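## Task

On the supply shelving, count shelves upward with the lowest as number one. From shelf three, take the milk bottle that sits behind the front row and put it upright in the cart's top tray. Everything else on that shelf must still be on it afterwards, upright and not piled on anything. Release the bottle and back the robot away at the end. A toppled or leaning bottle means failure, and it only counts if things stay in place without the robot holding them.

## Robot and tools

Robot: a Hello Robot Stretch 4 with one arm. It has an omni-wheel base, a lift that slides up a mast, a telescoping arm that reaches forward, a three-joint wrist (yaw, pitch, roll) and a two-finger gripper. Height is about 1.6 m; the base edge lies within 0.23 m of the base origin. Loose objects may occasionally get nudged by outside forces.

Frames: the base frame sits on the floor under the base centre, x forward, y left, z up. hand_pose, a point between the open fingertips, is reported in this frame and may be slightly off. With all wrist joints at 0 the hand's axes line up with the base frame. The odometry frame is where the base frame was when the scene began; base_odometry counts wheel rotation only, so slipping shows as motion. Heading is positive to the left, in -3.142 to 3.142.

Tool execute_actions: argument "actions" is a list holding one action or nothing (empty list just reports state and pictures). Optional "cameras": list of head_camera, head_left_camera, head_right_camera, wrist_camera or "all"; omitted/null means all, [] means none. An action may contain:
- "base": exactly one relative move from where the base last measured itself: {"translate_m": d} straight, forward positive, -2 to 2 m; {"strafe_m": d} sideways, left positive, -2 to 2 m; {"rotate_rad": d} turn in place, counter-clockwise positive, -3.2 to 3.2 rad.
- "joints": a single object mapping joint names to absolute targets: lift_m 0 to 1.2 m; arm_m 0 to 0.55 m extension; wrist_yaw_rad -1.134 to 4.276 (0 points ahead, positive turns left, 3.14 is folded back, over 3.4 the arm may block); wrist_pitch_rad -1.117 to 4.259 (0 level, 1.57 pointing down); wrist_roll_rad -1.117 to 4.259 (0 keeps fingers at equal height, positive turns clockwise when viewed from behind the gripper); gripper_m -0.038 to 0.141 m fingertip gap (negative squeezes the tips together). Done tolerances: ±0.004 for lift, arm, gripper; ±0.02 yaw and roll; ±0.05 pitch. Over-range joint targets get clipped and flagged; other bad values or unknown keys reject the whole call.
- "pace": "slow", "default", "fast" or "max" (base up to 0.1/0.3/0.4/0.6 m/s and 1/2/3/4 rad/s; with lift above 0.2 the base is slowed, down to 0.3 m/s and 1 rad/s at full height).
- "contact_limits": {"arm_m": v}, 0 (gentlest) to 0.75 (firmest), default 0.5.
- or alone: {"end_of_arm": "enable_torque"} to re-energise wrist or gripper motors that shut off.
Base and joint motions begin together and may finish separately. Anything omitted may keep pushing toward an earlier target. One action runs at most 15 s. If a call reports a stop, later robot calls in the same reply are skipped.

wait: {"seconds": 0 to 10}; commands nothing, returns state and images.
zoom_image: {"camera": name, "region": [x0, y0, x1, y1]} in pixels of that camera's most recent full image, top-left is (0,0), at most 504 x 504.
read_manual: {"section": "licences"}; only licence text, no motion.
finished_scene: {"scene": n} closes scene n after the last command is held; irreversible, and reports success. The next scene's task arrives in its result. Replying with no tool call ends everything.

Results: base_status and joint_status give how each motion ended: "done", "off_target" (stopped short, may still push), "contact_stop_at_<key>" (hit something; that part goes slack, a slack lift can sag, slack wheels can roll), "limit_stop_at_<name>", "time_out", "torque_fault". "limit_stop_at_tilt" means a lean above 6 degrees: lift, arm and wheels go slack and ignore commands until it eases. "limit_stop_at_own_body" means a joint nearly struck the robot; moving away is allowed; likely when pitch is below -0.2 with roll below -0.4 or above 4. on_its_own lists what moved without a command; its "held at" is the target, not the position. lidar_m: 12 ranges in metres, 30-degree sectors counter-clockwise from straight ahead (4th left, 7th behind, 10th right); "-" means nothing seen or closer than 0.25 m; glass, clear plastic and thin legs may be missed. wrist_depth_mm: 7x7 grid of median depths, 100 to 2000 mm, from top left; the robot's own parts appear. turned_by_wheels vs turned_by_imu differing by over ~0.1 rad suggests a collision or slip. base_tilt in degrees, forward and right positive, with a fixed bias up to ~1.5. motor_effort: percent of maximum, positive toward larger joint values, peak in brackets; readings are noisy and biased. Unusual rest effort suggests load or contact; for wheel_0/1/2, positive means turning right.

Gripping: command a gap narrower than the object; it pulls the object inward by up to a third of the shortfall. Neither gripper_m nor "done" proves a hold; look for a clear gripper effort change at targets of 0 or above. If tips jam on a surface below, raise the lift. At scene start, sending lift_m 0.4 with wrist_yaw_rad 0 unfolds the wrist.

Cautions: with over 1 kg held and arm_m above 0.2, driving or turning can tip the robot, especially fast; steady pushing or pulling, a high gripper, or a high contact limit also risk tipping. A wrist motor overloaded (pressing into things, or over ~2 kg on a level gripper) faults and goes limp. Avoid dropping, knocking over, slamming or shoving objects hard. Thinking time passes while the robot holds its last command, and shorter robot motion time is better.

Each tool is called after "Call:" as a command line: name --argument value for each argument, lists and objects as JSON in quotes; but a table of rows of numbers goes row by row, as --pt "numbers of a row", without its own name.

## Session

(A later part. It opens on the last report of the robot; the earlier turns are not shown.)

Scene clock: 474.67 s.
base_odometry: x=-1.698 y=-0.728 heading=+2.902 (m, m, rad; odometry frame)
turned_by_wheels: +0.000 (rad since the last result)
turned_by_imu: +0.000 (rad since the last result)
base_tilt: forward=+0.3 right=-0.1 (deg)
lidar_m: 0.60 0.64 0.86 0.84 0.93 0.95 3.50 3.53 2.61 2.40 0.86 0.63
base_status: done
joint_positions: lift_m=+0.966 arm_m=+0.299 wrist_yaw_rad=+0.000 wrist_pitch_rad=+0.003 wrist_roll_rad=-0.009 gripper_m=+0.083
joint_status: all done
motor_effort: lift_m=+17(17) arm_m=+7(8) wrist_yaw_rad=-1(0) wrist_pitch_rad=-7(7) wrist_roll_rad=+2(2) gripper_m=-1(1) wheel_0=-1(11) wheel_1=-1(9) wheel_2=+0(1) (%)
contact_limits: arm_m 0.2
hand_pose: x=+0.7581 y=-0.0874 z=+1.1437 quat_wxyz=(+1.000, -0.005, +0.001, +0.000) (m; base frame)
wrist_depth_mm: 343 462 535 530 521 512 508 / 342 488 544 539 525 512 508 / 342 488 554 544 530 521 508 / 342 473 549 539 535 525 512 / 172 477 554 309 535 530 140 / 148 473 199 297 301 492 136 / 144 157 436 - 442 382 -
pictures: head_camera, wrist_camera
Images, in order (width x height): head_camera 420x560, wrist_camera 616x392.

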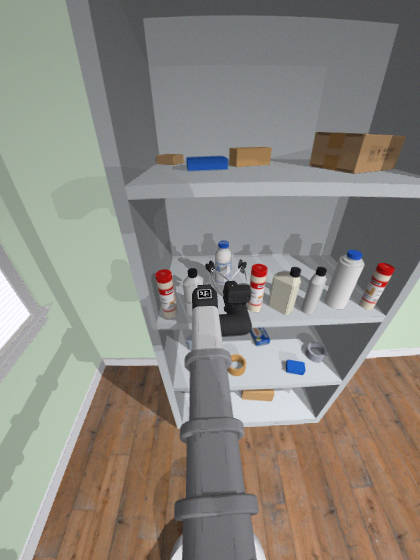

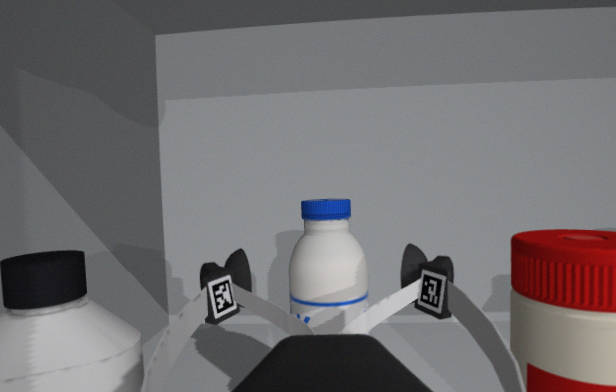

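Call:
execute_actions --actions '[{"joints": {"arm_m": 0.402, "lift_m": 0.915}, "contact_limits": {"arm_m": 0.2}}]' --cameras '["head_camera", "wrist_camera"]'

Scene clock: 488.27 s.
base_odometry: x=-1.698 y=-0.728 heading=+2.902 (m, m, rad; odometry frame)
turned_by_wheels: +0.000 (rad since the last result)
turned_by_imu: +0.000 (rad since the last result)
base_tilt: forward=+0.4 right=-0.1 (deg)
lidar_m: 0.59 0.66 0.86 0.83 0.93 0.95 3.50 3.53 2.61 2.40 0.85 0.62
base_status: not commanded
joint_positions: lift_m=+0.915 arm_m=+0.401 wrist_yaw_rad=+0.000 wrist_pitch_rad=+0.003 wrist_roll_rad=-0.009 gripper_m=+0.083
joint_status: all done
motor_effort: lift_m=+17(18) arm_m=+7(8) wrist_yaw_rad=-1(0) wrist_pitch_rad=-7(7) wrist_roll_rad=+1(2) gripper_m=-2(2) wheel_0=-1(1) wheel_1=+0(0) wheel_2=+0(0) (%)
contact_limits: arm_m 0.2
hand_pose: x=+0.8601 y=-0.0874 z=+1.0927 quat_wxyz=(+1.000, -0.005, +0.001, +0.000) (m; base frame)
wrist_depth_mm: 340 445 439 433 418 413 410 / 338 449 442 436 421 418 413 / 336 452 442 204 430 415 415 / 334 452 445 197 430 421 413 / 332 455 452 191 208 427 418 / 329 436 199 191 196 397 418 / 312 325 324 - 312 287 307
pictures: head_camera, wrist_camera
Images, in order (width x height): head_camera 420x560, wrist_camera 616x392.

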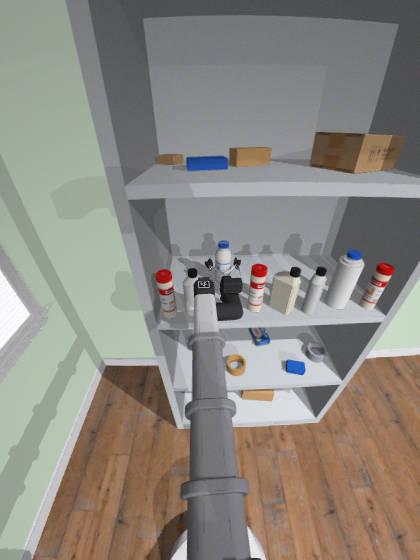

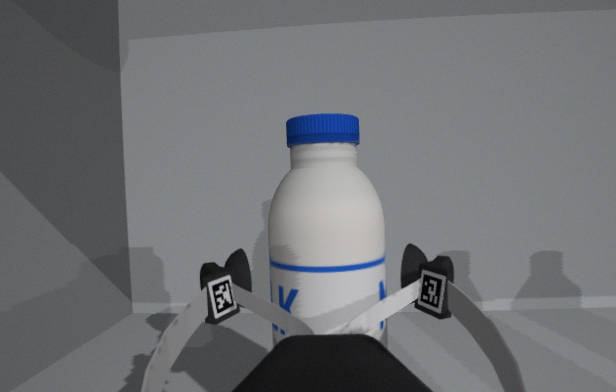

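Call:
execute_actions --actions '[{"joints": {"gripper_m": 0.018}}]' --cameras '["wrist_camera"]'

Call:
execute_actions --actions '[{"joints": {"lift_m": 1.03}}]' --cameras '["head_camera", "wrist_camera"]'

Scene clock: 493.50 s.
base_odometry: x=-1.698 y=-0.728 heading=+2.902 (m, m, rad; odometry frame)
turned_by_wheels: +0.000 (rad since the last result)
turned_by_imu: +0.000 (rad since the last result)
base_tilt: forward=+0.3 right=-0.1 (deg)
lidar_m: 0.60 0.63 0.88 0.83 0.93 0.98 3.50 3.55 2.61 2.42 0.84 0.63
base_status: not commanded
joint_positions: lift_m=+0.915 arm_m=+0.401 wrist_yaw_rad=+0.000 wrist_pitch_rad=+0.003 wrist_roll_rad=-0.009 gripper_m=+0.019
joint_status: all done
motor_effort: lift_m=+17(17) arm_m=+7(7) wrist_yaw_rad=+0(1) wrist_pitch_rad=-8(7) wrist_roll_rad=+2(2) gripper_m=-22(23) wheel_0=-1(1) wheel_1=+0(0) wheel_2=+0(0) (%)
hand_pose: x=+0.8602 y=-0.0874 z=+1.0927 quat_wxyz=(+1.000, -0.005, +0.001, +0.000) (m; base frame)
wrist_depth_mm: 338 449 436 436 421 418 413 / 340 449 442 433 424 415 407 / 336 452 445 191 427 421 413 / 334 452 449 184 433 424 413 / 334 455 452 178 200 424 415 / 330 413 186 179 185 176 418 / 312 307 324 - 310 303 296
pictures: wrist_camera
Images, in order (width x height): wrist_camera 616x392.

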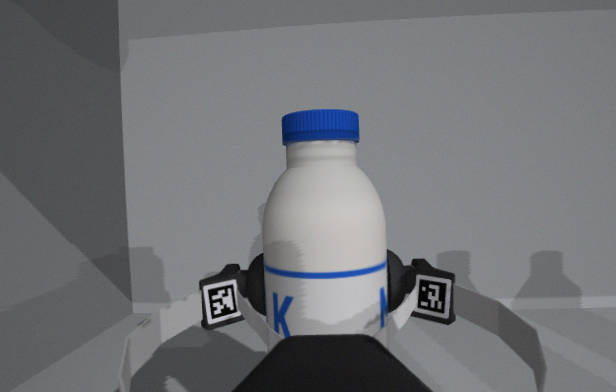

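Scene clock: 495.03 s.
base_odometry: x=-1.698 y=-0.728 heading=+2.902 (m, m, rad; odometry frame)
turned_by_wheels: +0.000 (rad since the last result)
turned_by_imu: +0.000 (rad since the last result)
base_tilt: forward=+0.3 right=-0.1 (deg)
lidar_m: 0.60 0.65 0.86 0.83 0.92 0.96 3.50 3.53 2.62 2.42 0.86 0.63
base_status: not commanded
joint_positions: lift_m=+1.030 arm_m=+0.401 wrist_yaw_rad=+0.000 wrist_pitch_rad=+0.009 wrist_roll_rad=-0.009 gripper_m=+0.019
joint_status: all done
on_its_own: wrist_pitch_rad is at rest, and its effort (-25) is outside its rest range (-23 to +23)
motor_effort: lift_m=+25(26) arm_m=+7(7) wrist_yaw_rad=-1(0) wrist_pitch_rad=-25(29) wrist_roll_rad=+1(2) gripper_m=-22(23) wheel_0=-1(1) wheel_1=+0(0) wheel_2=+0(0) (%)
hand_pose: x=+0.8602 y=-0.0874 z=+1.2052 quat_wxyz=(+1.000, -0.005, +0.004, +0.000) (m; base frame)
wrist_depth_mm: 338 389 399 413 421 413 407 / 340 449 439 433 424 418 410 / 338 445 445 191 424 415 410 / 336 452 452 184 427 421 415 / 330 459 452 178 200 424 421 / 329 436 185 179 185 177 424 / 325 427 459 - 433 433 421
pictures: head_camera, wrist_camera
Images, in order (width x height): head_camera 420x560, wrist_camera 616x392.

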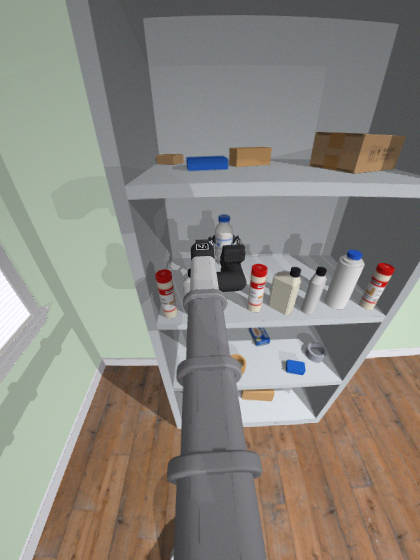

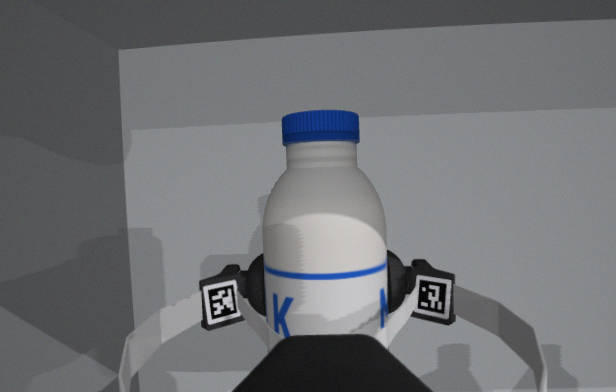

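Call:
execute_actions --actions '[{"joints": {"arm_m": 0.0, "gripper_m": 0.01}}]'

Scene clock: 501.50 s.
base_odometry: x=-1.698 y=-0.728 heading=+2.902 (m, m, rad; odometry frame)
turned_by_wheels: +0.000 (rad since the last result)
turned_by_imu: +0.000 (rad since the last result)
base_tilt: forward=+0.3 right=-0.1 (deg)
lidar_m: 0.40 0.63 0.87 0.81 0.91 0.97 3.52 3.50 2.62 2.40 0.87 0.61
base_status: not commanded
joint_positions: lift_m=+1.030 arm_m=+0.001 wrist_yaw_rad=+0.000 wrist_pitch_rad=+0.009 wrist_roll_rad=-0.009 gripper_m=+0.011
joint_status: all done
on_its_own: wrist_pitch_rad is at rest, and its effort (-26) is outside its rest range (-23 to +23)
motor_effort: lift_m=+25(25) arm_m=-7(8) wrist_yaw_rad=-1(2) wrist_pitch_rad=-26(26) wrist_roll_rad=+2(1) gripper_m=-24(22) wheel_0=-1(1) wheel_1=-1(1) wheel_2=+0(0) (%)
hand_pose: x=+0.4606 y=-0.0875 z=+1.2052 quat_wxyz=(+1.000, -0.005, +0.004, +0.000) (m; base frame)
wrist_depth_mm: 404 394 397 404 410 415 436 / 661 500 627 647 668 691 699 / 654 500 842 189 820 798 809 / 668 504 854 180 820 831 809 / 931 455 768 175 198 809 820 / 931 436 185 176 182 175 627 / 960 430 449 - 433 433 445
pictures: head_camera, head_left_camera, head_right_camera, wrist_camera
Images, in order (width x height): head_camera 420x560, head_left_camera 420x672, head_right_camera 420x672, wrist_camera 616x392.

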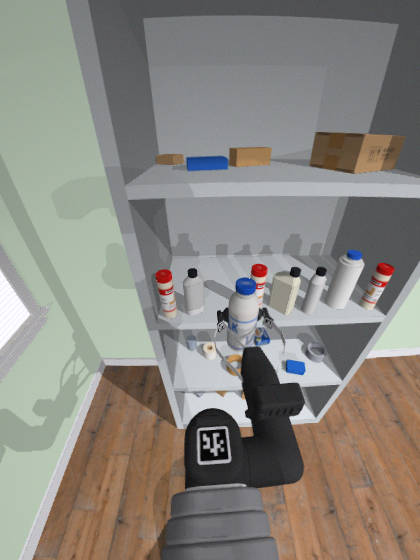

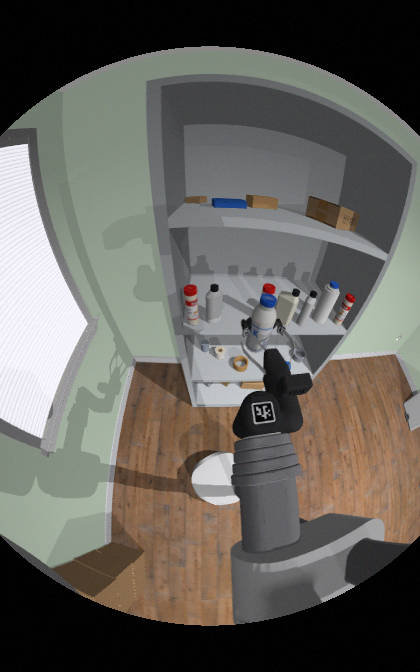

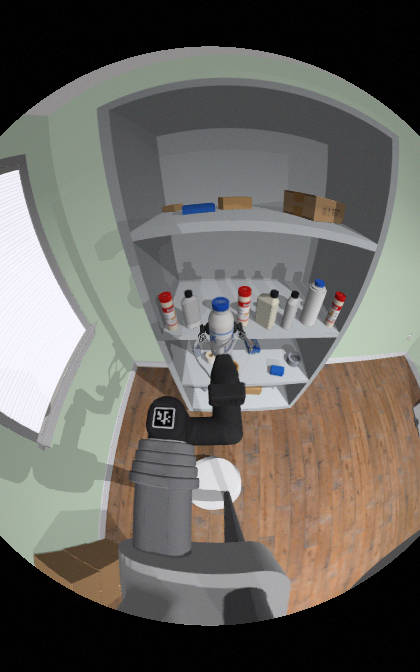

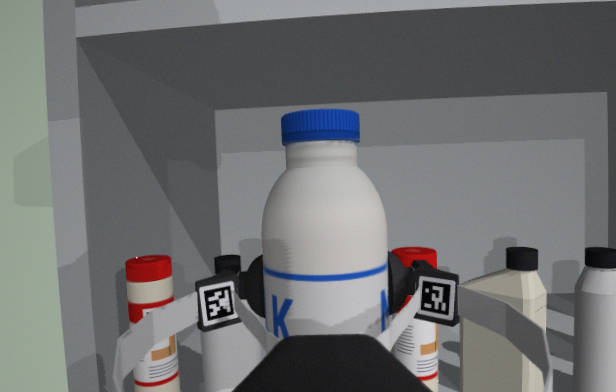

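Call:
execute_actions --actions '[{"base": {"rotate_rad": -2.05}, "joints": {"lift_m": 0.85}}]'

Scene clock: 530.20 s.
base_odometry: x=-1.698 y=-0.728 heading=+0.853 (m, m, rad; odometry frame)
turned_by_wheels: -2.049 (rad since the last result)
turned_by_imu: -2.054 (rad since the last result)
base_tilt: forward=+0.3 right=+0.0 (deg)
lidar_m: 0.41 2.41 0.79 0.60 0.61 1.09 0.83 0.83 0.95 0.95 3.50 3.62
base_status: done
joint_positions: lift_m=+0.850 arm_m=+0.001 wrist_yaw_rad=+0.000 wrist_pitch_rad=+0.009 wrist_roll_rad=-0.009 gripper_m=+0.011
joint_status: all done
on_its_own: wrist_pitch_rad is at rest, and its effort (-26) is outside its rest range (-23 to +23)
motor_effort: lift_m=+19(22) arm_m=-7(7) wrist_yaw_rad=+0(3) wrist_pitch_rad=-26(26) wrist_roll_rad=+1(2) gripper_m=-24(23) wheel_0=+5(10) wheel_1=+6(17) wheel_2=+5(11) (%)
hand_pose: x=+0.4607 y=-0.0874 z=+1.0257 quat_wxyz=(+1.000, -0.005, +0.004, +0.000) (m; base frame)
wrist_depth_mm: - - - - - - - / - - - - - - - / - - - 189 - - - / - - - 181 - - - / - - - 175 198 - - / - - 186 177 182 175 - / - - - - - - -
pictures: head_camera, head_left_camera, head_right_camera, wrist_camera
Images, in order (width x height): head_camera 420x560, head_left_camera 420x672, head_right_camera 420x672, wrist_camera 616x392.

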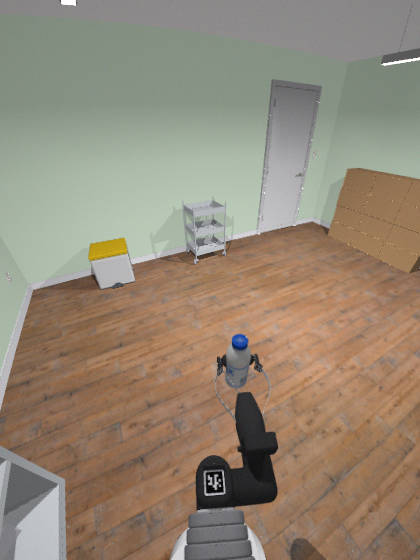

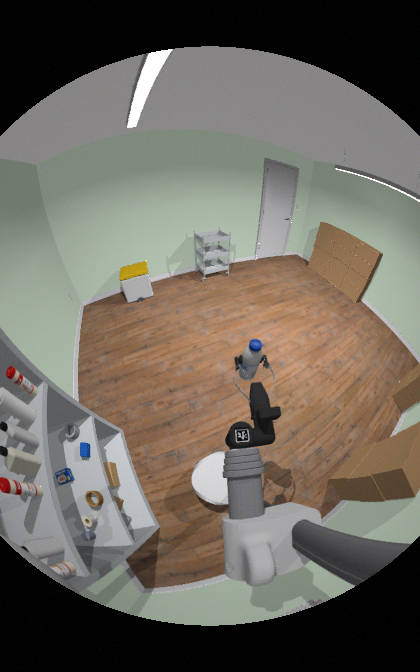

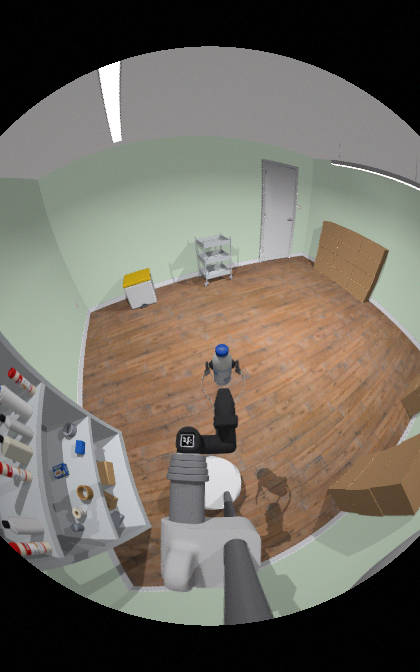

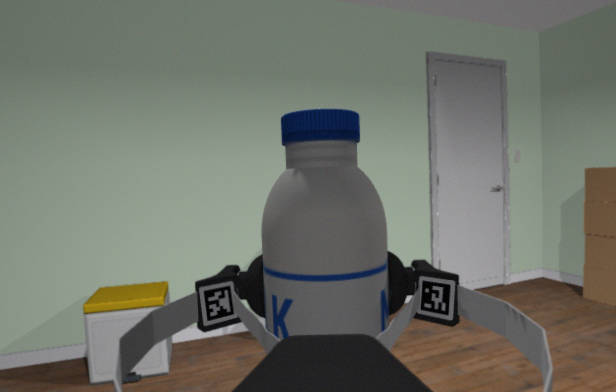

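Call:
zoom_image --camera "head_camera" --region '[160, 185, 250, 275]'

Region (160, 185, 250, 275) of head_camera's 420x560 image, scaled by 5.600, with more detail than that image has.

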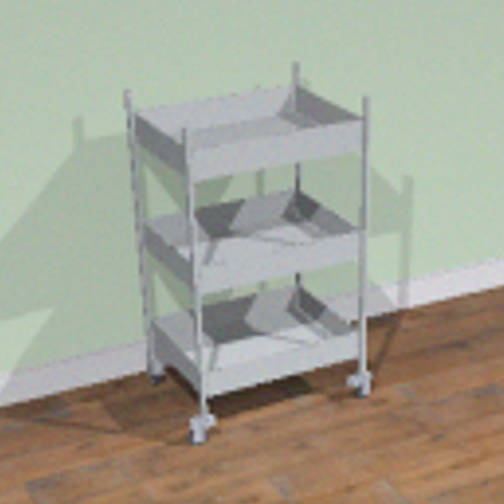

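Call:
execute_actions --actions '[{"base": {"rotate_rad": -0.21}}]' --cameras '[]'

Call:
execute_actions --actions '[{"base": {"translate_m": 2.0}, "joints": {"lift_m": 0.75}, "pace": "fast"}]' --cameras '[]'

Call:
execute_actions --actions '[{"base": {"rotate_rad": 0.66}}]'

Scene clock: 592.03 s.
base_odometry: x=-1.698 y=-0.728 heading=+0.644 (m, m, rad; odometry frame)
turned_by_wheels: -0.209 (rad since the last result)
turned_by_imu: -0.210 (rad since the last result)
base_tilt: forward=+0.3 right=-0.1 (deg)
lidar_m: 0.40 2.41 1.71 0.65 0.60 0.61 0.91 0.82 0.90 0.95 2.28 3.49
base_status: done
joint_positions: lift_m=+0.850 arm_m=+0.001 wrist_yaw_rad=+0.000 wrist_pitch_rad=+0.009 wrist_roll_rad=-0.009 gripper_m=+0.011
joint_status: not commanded
on_its_own: wrist_pitch_rad is at rest, and its effort (-25) is outside its rest range (-23 to +23)
motor_effort: lift_m=+19(19) arm_m=-7(7) wrist_yaw_rad=-1(3) wrist_pitch_rad=-25(26) wrist_roll_rad=+2(2) gripper_m=-24(25) wheel_0=+5(11) wheel_1=+5(6) wheel_2=+5(11) (%)
hand_pose: x=+0.4607 y=-0.0874 z=+1.0257 quat_wxyz=(+1.000, -0.005, +0.004, +0.000) (m; base frame)
wrist_depth_mm: - - - - - - - / - - - - - - - / - - - 188 - - - / - - - 181 - - - / - - - 175 196 - - / - - 186 176 182 175 - / 1921 - - - - - -
pictures: none
No camera images: the call's "cameras" was empty. Leave "cameras" out to get every camera's image.

Scene clock: 598.50 s.
base_odometry: x=-0.100 y=+0.474 heading=+0.645 (m, m, rad; odometry frame)
turned_by_wheels: +0.001 (rad since the last result)
turned_by_imu: -0.003 (rad since the last result)
base_tilt: forward=+0.4 right=+0.0 (deg)
lidar_m: 0.41 0.80 0.82 1.30 2.22 2.00 2.35 2.17 2.46 2.69 2.20 1.97
base_status: done
joint_positions: lift_m=+0.750 arm_m=+0.001 wrist_yaw_rad=+0.000 wrist_pitch_rad=+0.009 wrist_roll_rad=-0.009 gripper_m=+0.011
joint_status: all done
on_its_own: wrist_pitch_rad is at rest, and its effort (-24) is outside its rest range (-23 to +23)
motor_effort: lift_m=+20(19) arm_m=-7(7) wrist_yaw_rad=-1(1) wrist_pitch_rad=-24(28) wrist_roll_rad=+2(2) gripper_m=-25(23) wheel_0=+7(11) wheel_1=+5(15) wheel_2=-2(14) (%)
hand_pose: x=+0.4606 y=-0.0874 z=+0.9257 quat_wxyz=(+1.000, -0.005, +0.004, +0.000) (m; base frame)
wrist_depth_mm: 931 1025 1182 1336 1537 1921 - / 917 1025 1160 1308 1537 1921 - / 946 1042 1182 189 1537 1921 - / 931 1042 1160 182 1576 1863 - / 931 1042 1138 176 196 1863 - / 866 991 186 176 182 174 - / 585 615 1160 - 1708 1808 1921
pictures: none
No camera images: the call's "cameras" was empty. Leave "cameras" out to get every camera's image.

Scene clock: 599.93 s.
base_odometry: x=-0.100 y=+0.474 heading=+1.304 (m, m, rad; odometry frame)
turned_by_wheels: +0.659 (rad since the last result)
turned_by_imu: +0.660 (rad since the last result)
base_tilt: forward=+0.3 right=+0.0 (deg)
lidar_m: 0.42 1.32 1.30 2.22 1.99 2.57 2.19 2.43 2.29 2.20 1.66 0.86
base_status: done
joint_positions: lift_m=+0.750 arm_m=+0.001 wrist_yaw_rad=+0.000 wrist_pitch_rad=+0.009 wrist_roll_rad=-0.009 gripper_m=+0.011
joint_status: not commanded
on_its_own: wrist_pitch_rad is at rest, and its effort (-26) is outside its rest range (-23 to +23)
motor_effort: lift_m=+20(20) arm_m=-7(7) wrist_yaw_rad=-1(4) wrist_pitch_rad=-26(25) wrist_roll_rad=+2(2) gripper_m=-24(23) wheel_0=-7(11) wheel_1=-6(12) wheel_2=-4(11) (%)
hand_pose: x=+0.4606 y=-0.0874 z=+0.9257 quat_wxyz=(+1.000, -0.005, +0.004, +0.000) (m; base frame)
wrist_depth_mm: 1060 1060 1025 1025 1025 991 991 / 1078 1060 1042 1042 991 991 960 / 1098 1098 1042 188 1025 991 976 / 1118 1098 1078 181 1008 1008 976 / 1118 1078 1078 175 196 1025 976 / 1118 1098 186 177 182 175 1025 / 1160 1118 621 - 597 1025 1008
pictures: head_camera, head_left_camera, head_right_camera, wrist_camera
Images, in order (width x height): head_camera 420x560, head_left_camera 420x672, head_right_camera 420x672, wrist_camera 616x392.

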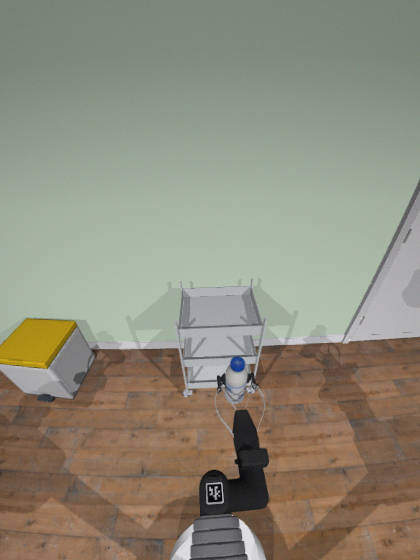

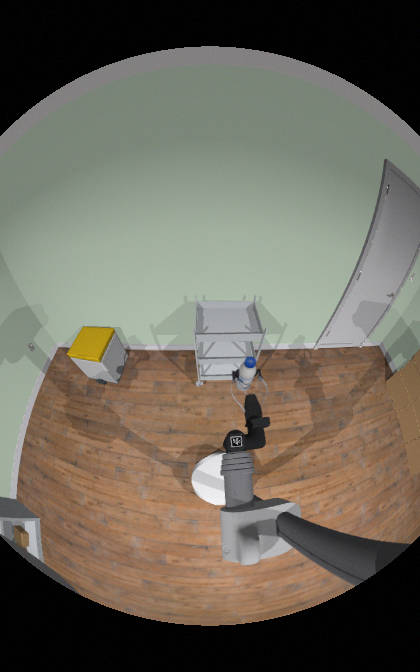

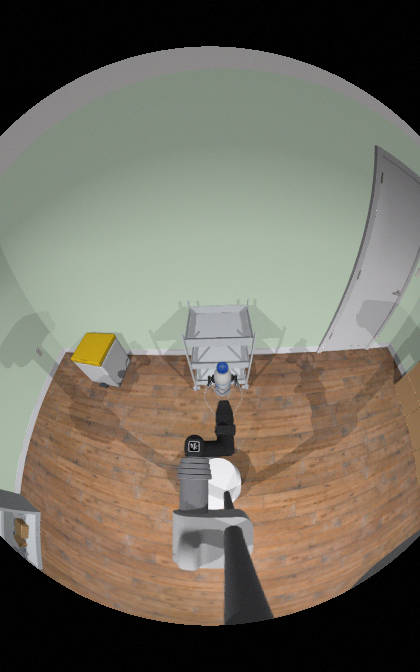

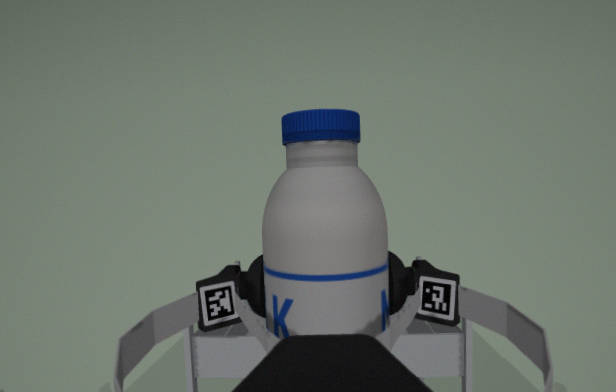

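Call:
zoom_image --camera "wrist_camera" --region '[100, 232, 560, 392]'

Call:
zoom_image --camera "head_camera" --region '[150, 270, 290, 430]'

Region (100, 232, 560, 392) of wrist_camera's 616x392 image, scaled by 1.096; it fills the top 175 rows of this view, and the rest is white.

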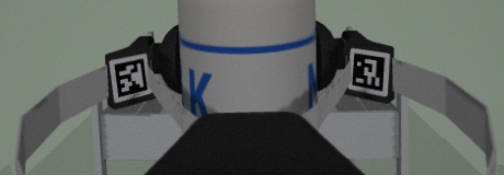

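Region (150, 270, 290, 430) of head_camera's 420x560 image, scaled by 3.150, with more detail than that image has; it fills the left 441 columns of this view, and the rest is white.

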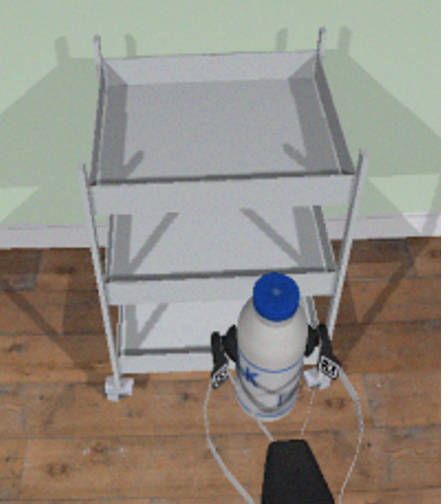

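Call:
execute_actions --actions '[{"joints": {"arm_m": 0.45, "lift_m": 0.69}, "contact_limits": {"arm_m": 0.2}}]'

Scene clock: 624.90 s.
base_odometry: x=-0.100 y=+0.474 heading=+1.304 (m, m, rad; odometry frame)
turned_by_wheels: +0.000 (rad since the last result)
turned_by_imu: +0.000 (rad since the last result)
base_tilt: forward=+0.3 right=-0.2 (deg)
lidar_m: 0.82 1.31 1.28 2.19 1.97 2.57 2.16 2.46 2.29 2.21 1.68 0.85
base_status: not commanded
joint_positions: lift_m=+0.690 arm_m=+0.449 wrist_yaw_rad=+0.000 wrist_pitch_rad=+0.009 wrist_roll_rad=-0.009 gripper_m=+0.011
joint_status: all done
on_its_own: wrist_pitch_rad is at rest, and its effort (-25) is outside its rest range (-23 to +23)
motor_effort: lift_m=+19(20) arm_m=+7(7) wrist_yaw_rad=-1(1) wrist_pitch_rad=-25(26) wrist_roll_rad=+2(2) gripper_m=-23(24) wheel_0=-7(7) wheel_1=-6(6) wheel_2=-4(4) (%)
contact_limits: arm_m 0.2
hand_pose: x=+0.9082 y=-0.0874 z=+0.8657 quat_wxyz=(+1.000, -0.005, +0.004, +0.000) (m; base frame)
wrist_depth_mm: 597 597 580 569 554 554 539 / 615 591 591 574 564 554 539 / 609 597 585 188 569 559 549 / 621 603 585 181 569 559 549 / 621 615 597 176 196 564 554 / 627 621 186 177 181 175 564 / 627 436 488 - 466 469 559
pictures: head_camera, head_left_camera, head_right_camera, wrist_camera
Images, in order (width x height): head_camera 420x560, head_left_camera 420x672, head_right_camera 420x672, wrist_camera 616x392.

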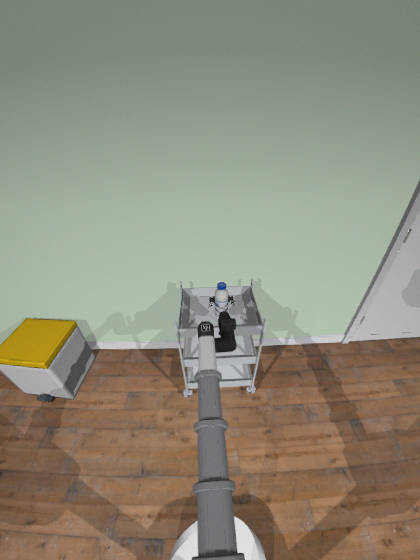

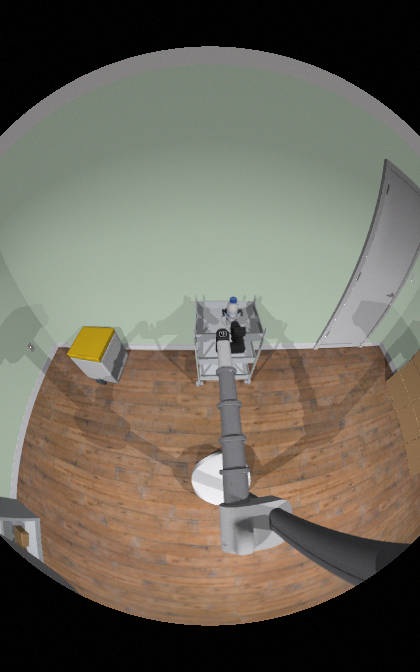

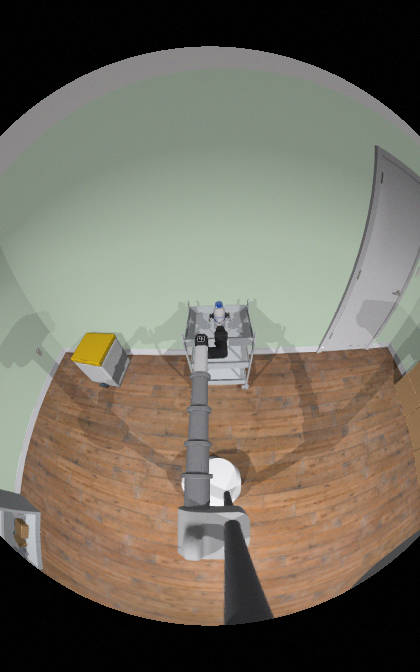

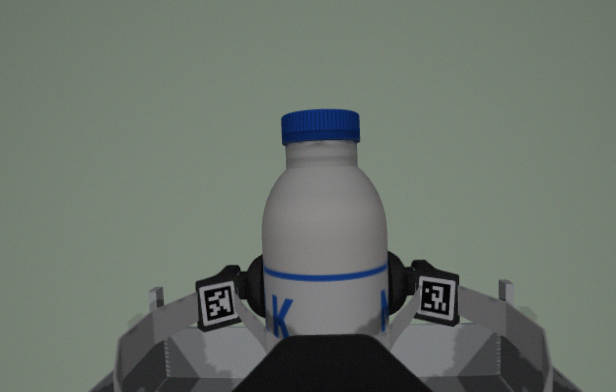

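Call:
zoom_image --camera "head_camera" --region '[165, 270, 275, 370]'

Region (165, 270, 275, 370) of head_camera's 420x560 image, scaled by 4.582, with more detail than that image has; it fills the top 458 rows of this view, and the rest is white.

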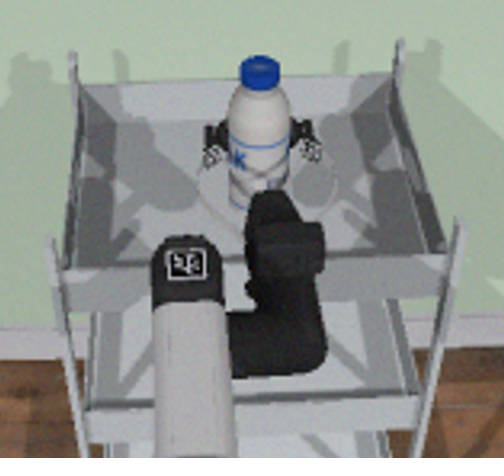

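Call:
execute_actions --actions '[{"joints": {"arm_m": 0.47, "lift_m": 0.612}, "contact_limits": {"arm_m": 0.2}}]' --cameras '["head_camera", "wrist_camera"]'

Scene clock: 649.10 s.
base_odometry: x=-0.100 y=+0.474 heading=+1.304 (m, m, rad; odometry frame)
turned_by_wheels: +0.000 (rad since the last result)
turned_by_imu: +0.000 (rad since the last result)
base_tilt: forward=+0.4 right=-0.1 (deg)
lidar_m: 0.81 1.33 1.28 2.22 1.98 2.56 2.19 2.47 2.29 2.20 1.69 0.84
base_status: not commanded
joint_positions: lift_m=+0.612 arm_m=+0.469 wrist_yaw_rad=+0.000 wrist_pitch_rad=+0.009 wrist_roll_rad=-0.009 gripper_m=+0.011
joint_status: all done
on_its_own: wrist_pitch_rad is at rest, and its effort (-25) is outside its rest range (-23 to +23)
motor_effort: lift_m=+19(17) arm_m=+7(8) wrist_yaw_rad=-1(2) wrist_pitch_rad=-25(26) wrist_roll_rad=+2(1) gripper_m=-26(23) wheel_0=-7(7) wheel_1=-6(6) wheel_2=-4(4) (%)
contact_limits: arm_m 0.2
hand_pose: x=+0.9281 y=-0.0874 z=+0.7877 quat_wxyz=(+1.000, -0.005, +0.005, +0.000) (m; base frame)
wrist_depth_mm: 585 574 559 549 539 525 525 / 585 574 564 554 544 530 521 / 591 580 569 189 535 539 530 / 603 585 564 180 544 535 530 / 603 580 574 175 196 544 539 / 603 392 185 177 182 175 362 / 291 347 366 - 351 343 320
pictures: head_camera, wrist_camera
Images, in order (width x height): head_camera 420x560, wrist_camera 616x392.

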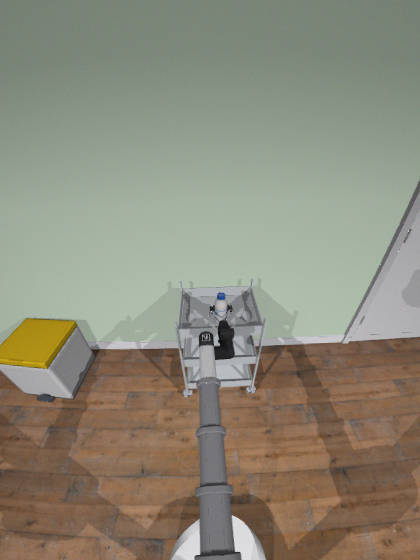

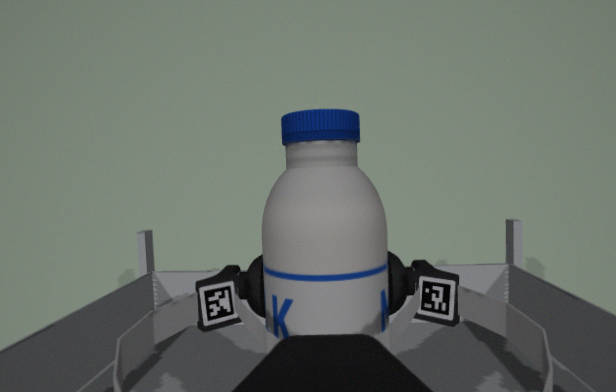

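Call:
execute_actions --actions '[{"joints": {"lift_m": 0.593}, "pace": "slow"}]' --cameras '["wrist_camera"]'

Scene clock: 655.87 s.
base_odometry: x=-0.100 y=+0.474 heading=+1.304 (m, m, rad; odometry frame)
turned_by_wheels: +0.000 (rad since the last result)
turned_by_imu: +0.000 (rad since the last result)
base_tilt: forward=+0.3 right=+0.0 (deg)
lidar_m: 0.81 1.32 1.30 2.23 1.99 2.59 2.18 2.45 2.29 2.19 1.69 0.84
base_status: not commanded
joint_positions: lift_m=+0.593 arm_m=+0.469 wrist_yaw_rad=+0.000 wrist_pitch_rad=+0.009 wrist_roll_rad=-0.009 gripper_m=+0.011
joint_status: all done
on_its_own: wrist_pitch_rad is at rest, and its effort (-26) is outside its rest range (-23 to +23)
motor_effort: lift_m=+19(20) arm_m=+7(7) wrist_yaw_rad=-1(1) wrist_pitch_rad=-26(24) wrist_roll_rad=+1(1) gripper_m=-25(23) wheel_0=-7(7) wheel_1=-6(6) wheel_2=-4(4) (%)
hand_pose: x=+0.9281 y=-0.0874 z=+0.7687 quat_wxyz=(+1.000, -0.005, +0.004, +0.000) (m; base frame)
wrist_depth_mm: 585 569 559 549 539 535 517 / 580 580 564 554 539 535 525 / 585 574 574 189 544 535 525 / 603 580 580 181 549 544 530 / 597 585 580 176 196 442 530 / 315 373 186 177 182 175 338 / 291 307 327 - 310 304 289
pictures: wrist_camera
Images, in order (width x height): wrist_camera 616x392.

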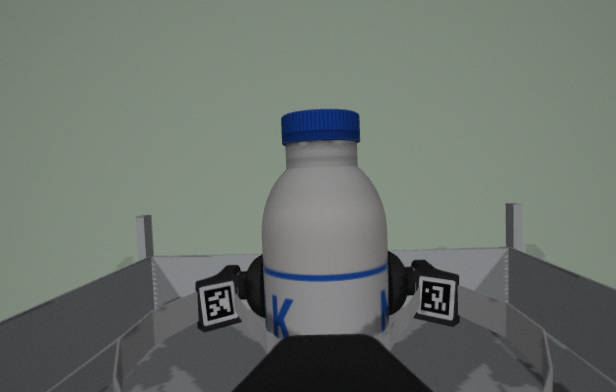

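Call:
execute_actions --actions '[{"joints": {"lift_m": 0.589}, "pace": "slow"}]' --cameras '[]'

Scene clock: 660.53 s.
base_odometry: x=-0.100 y=+0.474 heading=+1.304 (m, m, rad; odometry frame)
turned_by_wheels: +0.000 (rad since the last result)
turned_by_imu: +0.000 (rad since the last result)
base_tilt: forward=+0.3 right=-0.1 (deg)
lidar_m: 0.80 1.32 1.28 2.22 2.00 2.58 2.16 2.44 2.28 2.21 1.69 0.84
base_status: not commanded
joint_positions: lift_m=+0.589 arm_m=+0.469 wrist_yaw_rad=+0.000 wrist_pitch_rad=+0.006 wrist_roll_rad=-0.009 gripper_m=+0.011
joint_status: all done
motor_effort: lift_m=+18(19) arm_m=+7(7) wrist_yaw_rad=-1(1) wrist_pitch_rad=-16(25) wrist_roll_rad=+1(1) gripper_m=-24(24) wheel_0=-7(7) wheel_1=-6(6) wheel_2=-4(4) (%)
hand_pose: x=+0.9281 y=-0.0874 z=+0.7657 quat_wxyz=(+1.000, -0.005, +0.003, +0.000) (m; base frame)
wrist_depth_mm: 585 569 559 554 539 535 525 / 585 580 564 554 544 539 521 / 591 585 574 189 549 535 530 / 591 585 569 181 549 535 530 / 597 580 569 175 196 445 530 / 317 373 186 177 182 175 338 / 290 304 324 - 310 304 286
pictures: none
No camera images: the call's "cameras" was empty. Leave "cameras" out to get every camera's image.

The bottle is now resting on the tray (pitch effort dropped). Release.

Call:
execute_actions --actions '[{"joints": {"gripper_m": 0.095}}]' --cameras '["wrist_camera"]'

Call:
execute_actions --actions '[{"joints": {"arm_m": 0.0}, "pace": "fast"}]'

Scene clock: 666.97 s.
base_odometry: x=-0.100 y=+0.474 heading=+1.304 (m, m, rad; odometry frame)
turned_by_wheels: +0.000 (rad since the last result)
turned_by_imu: +0.000 (rad since the last result)
base_tilt: forward=+0.3 right=-0.1 (deg)
lidar_m: 0.81 1.32 1.30 2.22 2.00 2.57 2.17 2.44 2.29 2.21 1.69 0.85
base_status: not commanded
joint_positions: lift_m=+0.589 arm_m=+0.469 wrist_yaw_rad=+0.000 wrist_pitch_rad=+0.003 wrist_roll_rad=-0.009 gripper_m=+0.095
joint_status: all done
motor_effort: lift_m=+18(18) arm_m=+7(7) wrist_yaw_rad=-1(2) wrist_pitch_rad=-9(16) wrist_roll_rad=+2(2) gripper_m=-1(25) wheel_0=-7(7) wheel_1=-6(6) wheel_2=-4(4) (%)
hand_pose: x=+0.9282 y=-0.0874 z=+0.7666 quat_wxyz=(+1.000, -0.005, +0.001, +0.000) (m; base frame)
wrist_depth_mm: 585 574 564 549 539 525 525 / 585 574 569 559 549 535 525 / 591 574 564 208 554 535 530 / 603 580 569 198 549 539 535 / 603 585 574 192 445 439 539 / 330 413 200 192 199 384 349 / 291 329 329 - 317 294 310
pictures: wrist_camera
Images, in order (width x height): wrist_camera 616x392.

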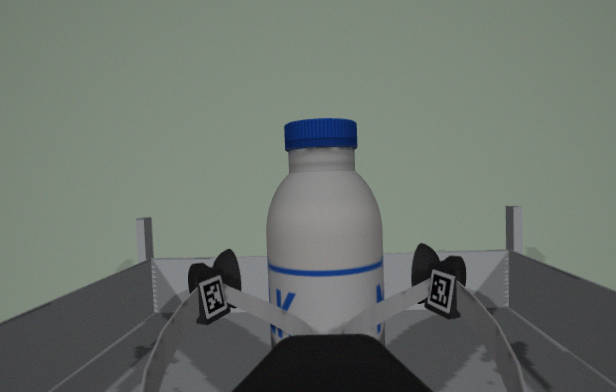

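Scene clock: 669.03 s.
base_odometry: x=-0.100 y=+0.474 heading=+1.304 (m, m, rad; odometry frame)
turned_by_wheels: +0.000 (rad since the last result)
turned_by_imu: +0.000 (rad since the last result)
base_tilt: forward=+0.3 right=-0.1 (deg)
lidar_m: 0.81 1.31 1.30 2.22 2.00 2.57 2.18 2.45 2.29 2.21 1.69 0.84
base_status: not commanded
joint_positions: lift_m=+0.589 arm_m=+0.001 wrist_yaw_rad=+0.000 wrist_pitch_rad=+0.003 wrist_roll_rad=-0.009 gripper_m=+0.095
joint_status: all done
motor_effort: lift_m=+18(18) arm_m=-7(8) wrist_yaw_rad=+0(0) wrist_pitch_rad=-7(7) wrist_roll_rad=+1(2) gripper_m=-1(1) wheel_0=-7(7) wheel_1=-6(6) wheel_2=-4(4) (%)
hand_pose: x=+0.4607 y=-0.0875 z=+0.7666 quat_wxyz=(+1.000, -0.005, +0.001, +0.000) (m; base frame)
wrist_depth_mm: 1078 1078 1060 1025 1025 991 976 / 1098 1078 1042 1025 1025 991 976 / 1078 1098 1078 1025 1008 991 976 / 1118 1078 1042 1042 1008 991 976 / 1118 1078 603 597 591 976 976 / 1118 1098 201 1042 917 991 991 / 1118 1118 976 - 866 1008 1008
pictures: head_camera, head_left_camera, head_right_camera, wrist_camera
Images, in order (width x height): head_camera 420x560, head_left_camera 420x672, head_right_camera 420x672, wrist_camera 616x392.

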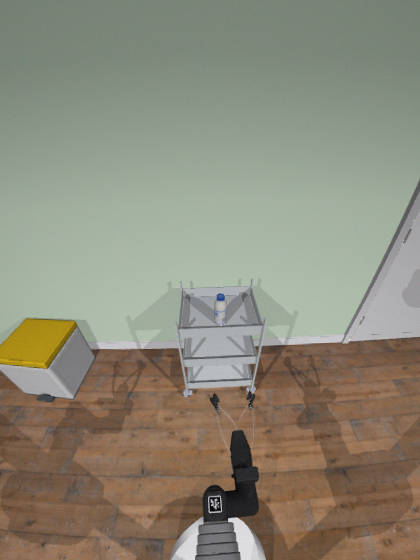

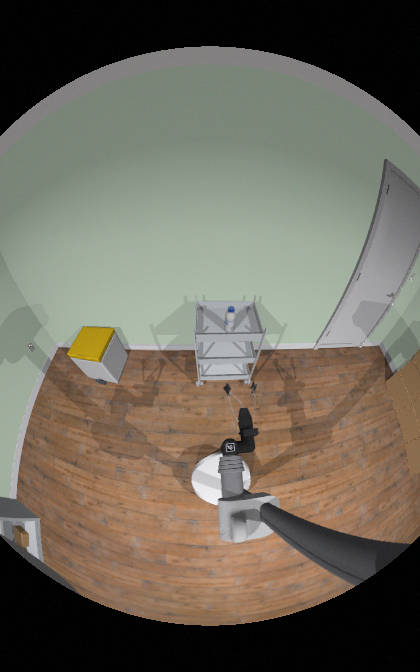

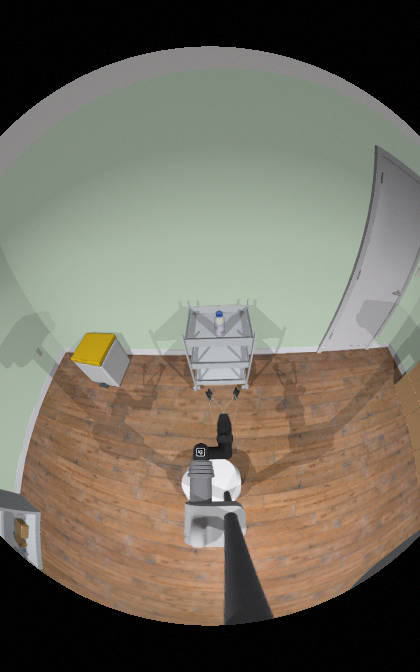

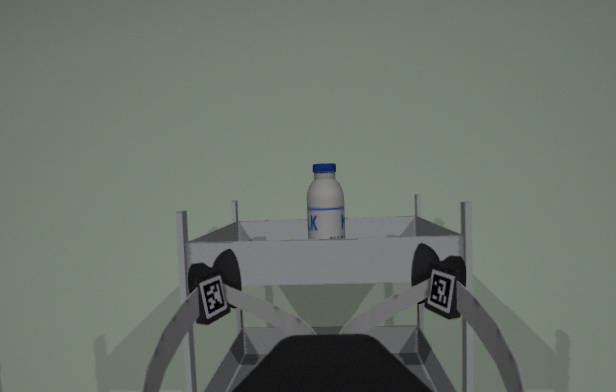

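Call:
execute_actions --actions '[{"joints": {"wrist_yaw_rad": 2.1}}]' --cameras '["wrist_camera", "head_camera"]'

Scene clock: 680.77 s.
base_odometry: x=-0.100 y=+0.474 heading=+1.304 (m, m, rad; odometry frame)
turned_by_wheels: +0.000 (rad since the last result)
turned_by_imu: +0.000 (rad since the last result)
base_tilt: forward=+0.3 right=-0.1 (deg)
lidar_m: 0.81 1.31 1.28 2.20 2.01 2.57 2.18 2.45 2.28 2.22 1.70 0.82
base_status: not commanded
joint_positions: lift_m=+0.589 arm_m=+0.001 wrist_yaw_rad=+2.100 wrist_pitch_rad=+0.003 wrist_roll_rad=-0.009 gripper_m=+0.095
joint_status: all done
motor_effort: lift_m=+18(18) arm_m=-7(7) wrist_yaw_rad=+0(4) wrist_pitch_rad=-7(7) wrist_roll_rad=+1(2) gripper_m=-2(2) wheel_0=-7(6) wheel_1=-6(6) wheel_2=-4(4) (%)
hand_pose: x=+0.1020 y=+0.2932 z=+0.7666 quat_wxyz=(+0.498, -0.003, -0.003, +0.867) (m; base frame)
wrist_depth_mm: - - - - - 1921 1808 / - - - - - 1983 1808 / - - - - - 1983 1808 / - - - - - - 1863 / - - - - - 1921 1808 / - - 200 - - 1863 1808 / 1863 1756 1756 - 1808 1618 1618
pictures: head_camera, wrist_camera
Images, in order (width x height): head_camera 420x560, wrist_camera 616x392.

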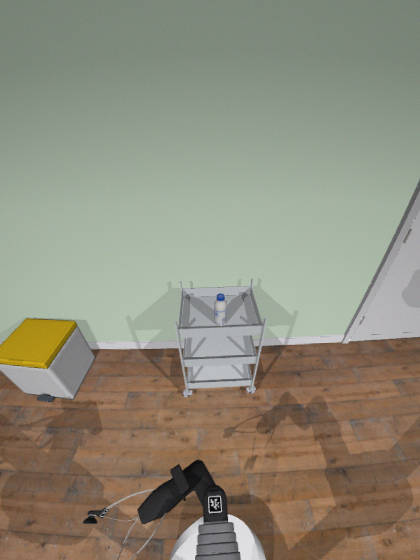

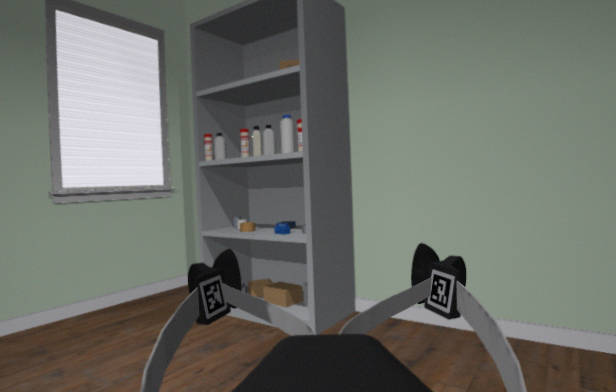

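All seven front-row items are still upright on the shelf, and the milk is standing in the top tray. Finishing scene 1.

Call:
finished_scene --scene 1

The scene is finished: the task was done.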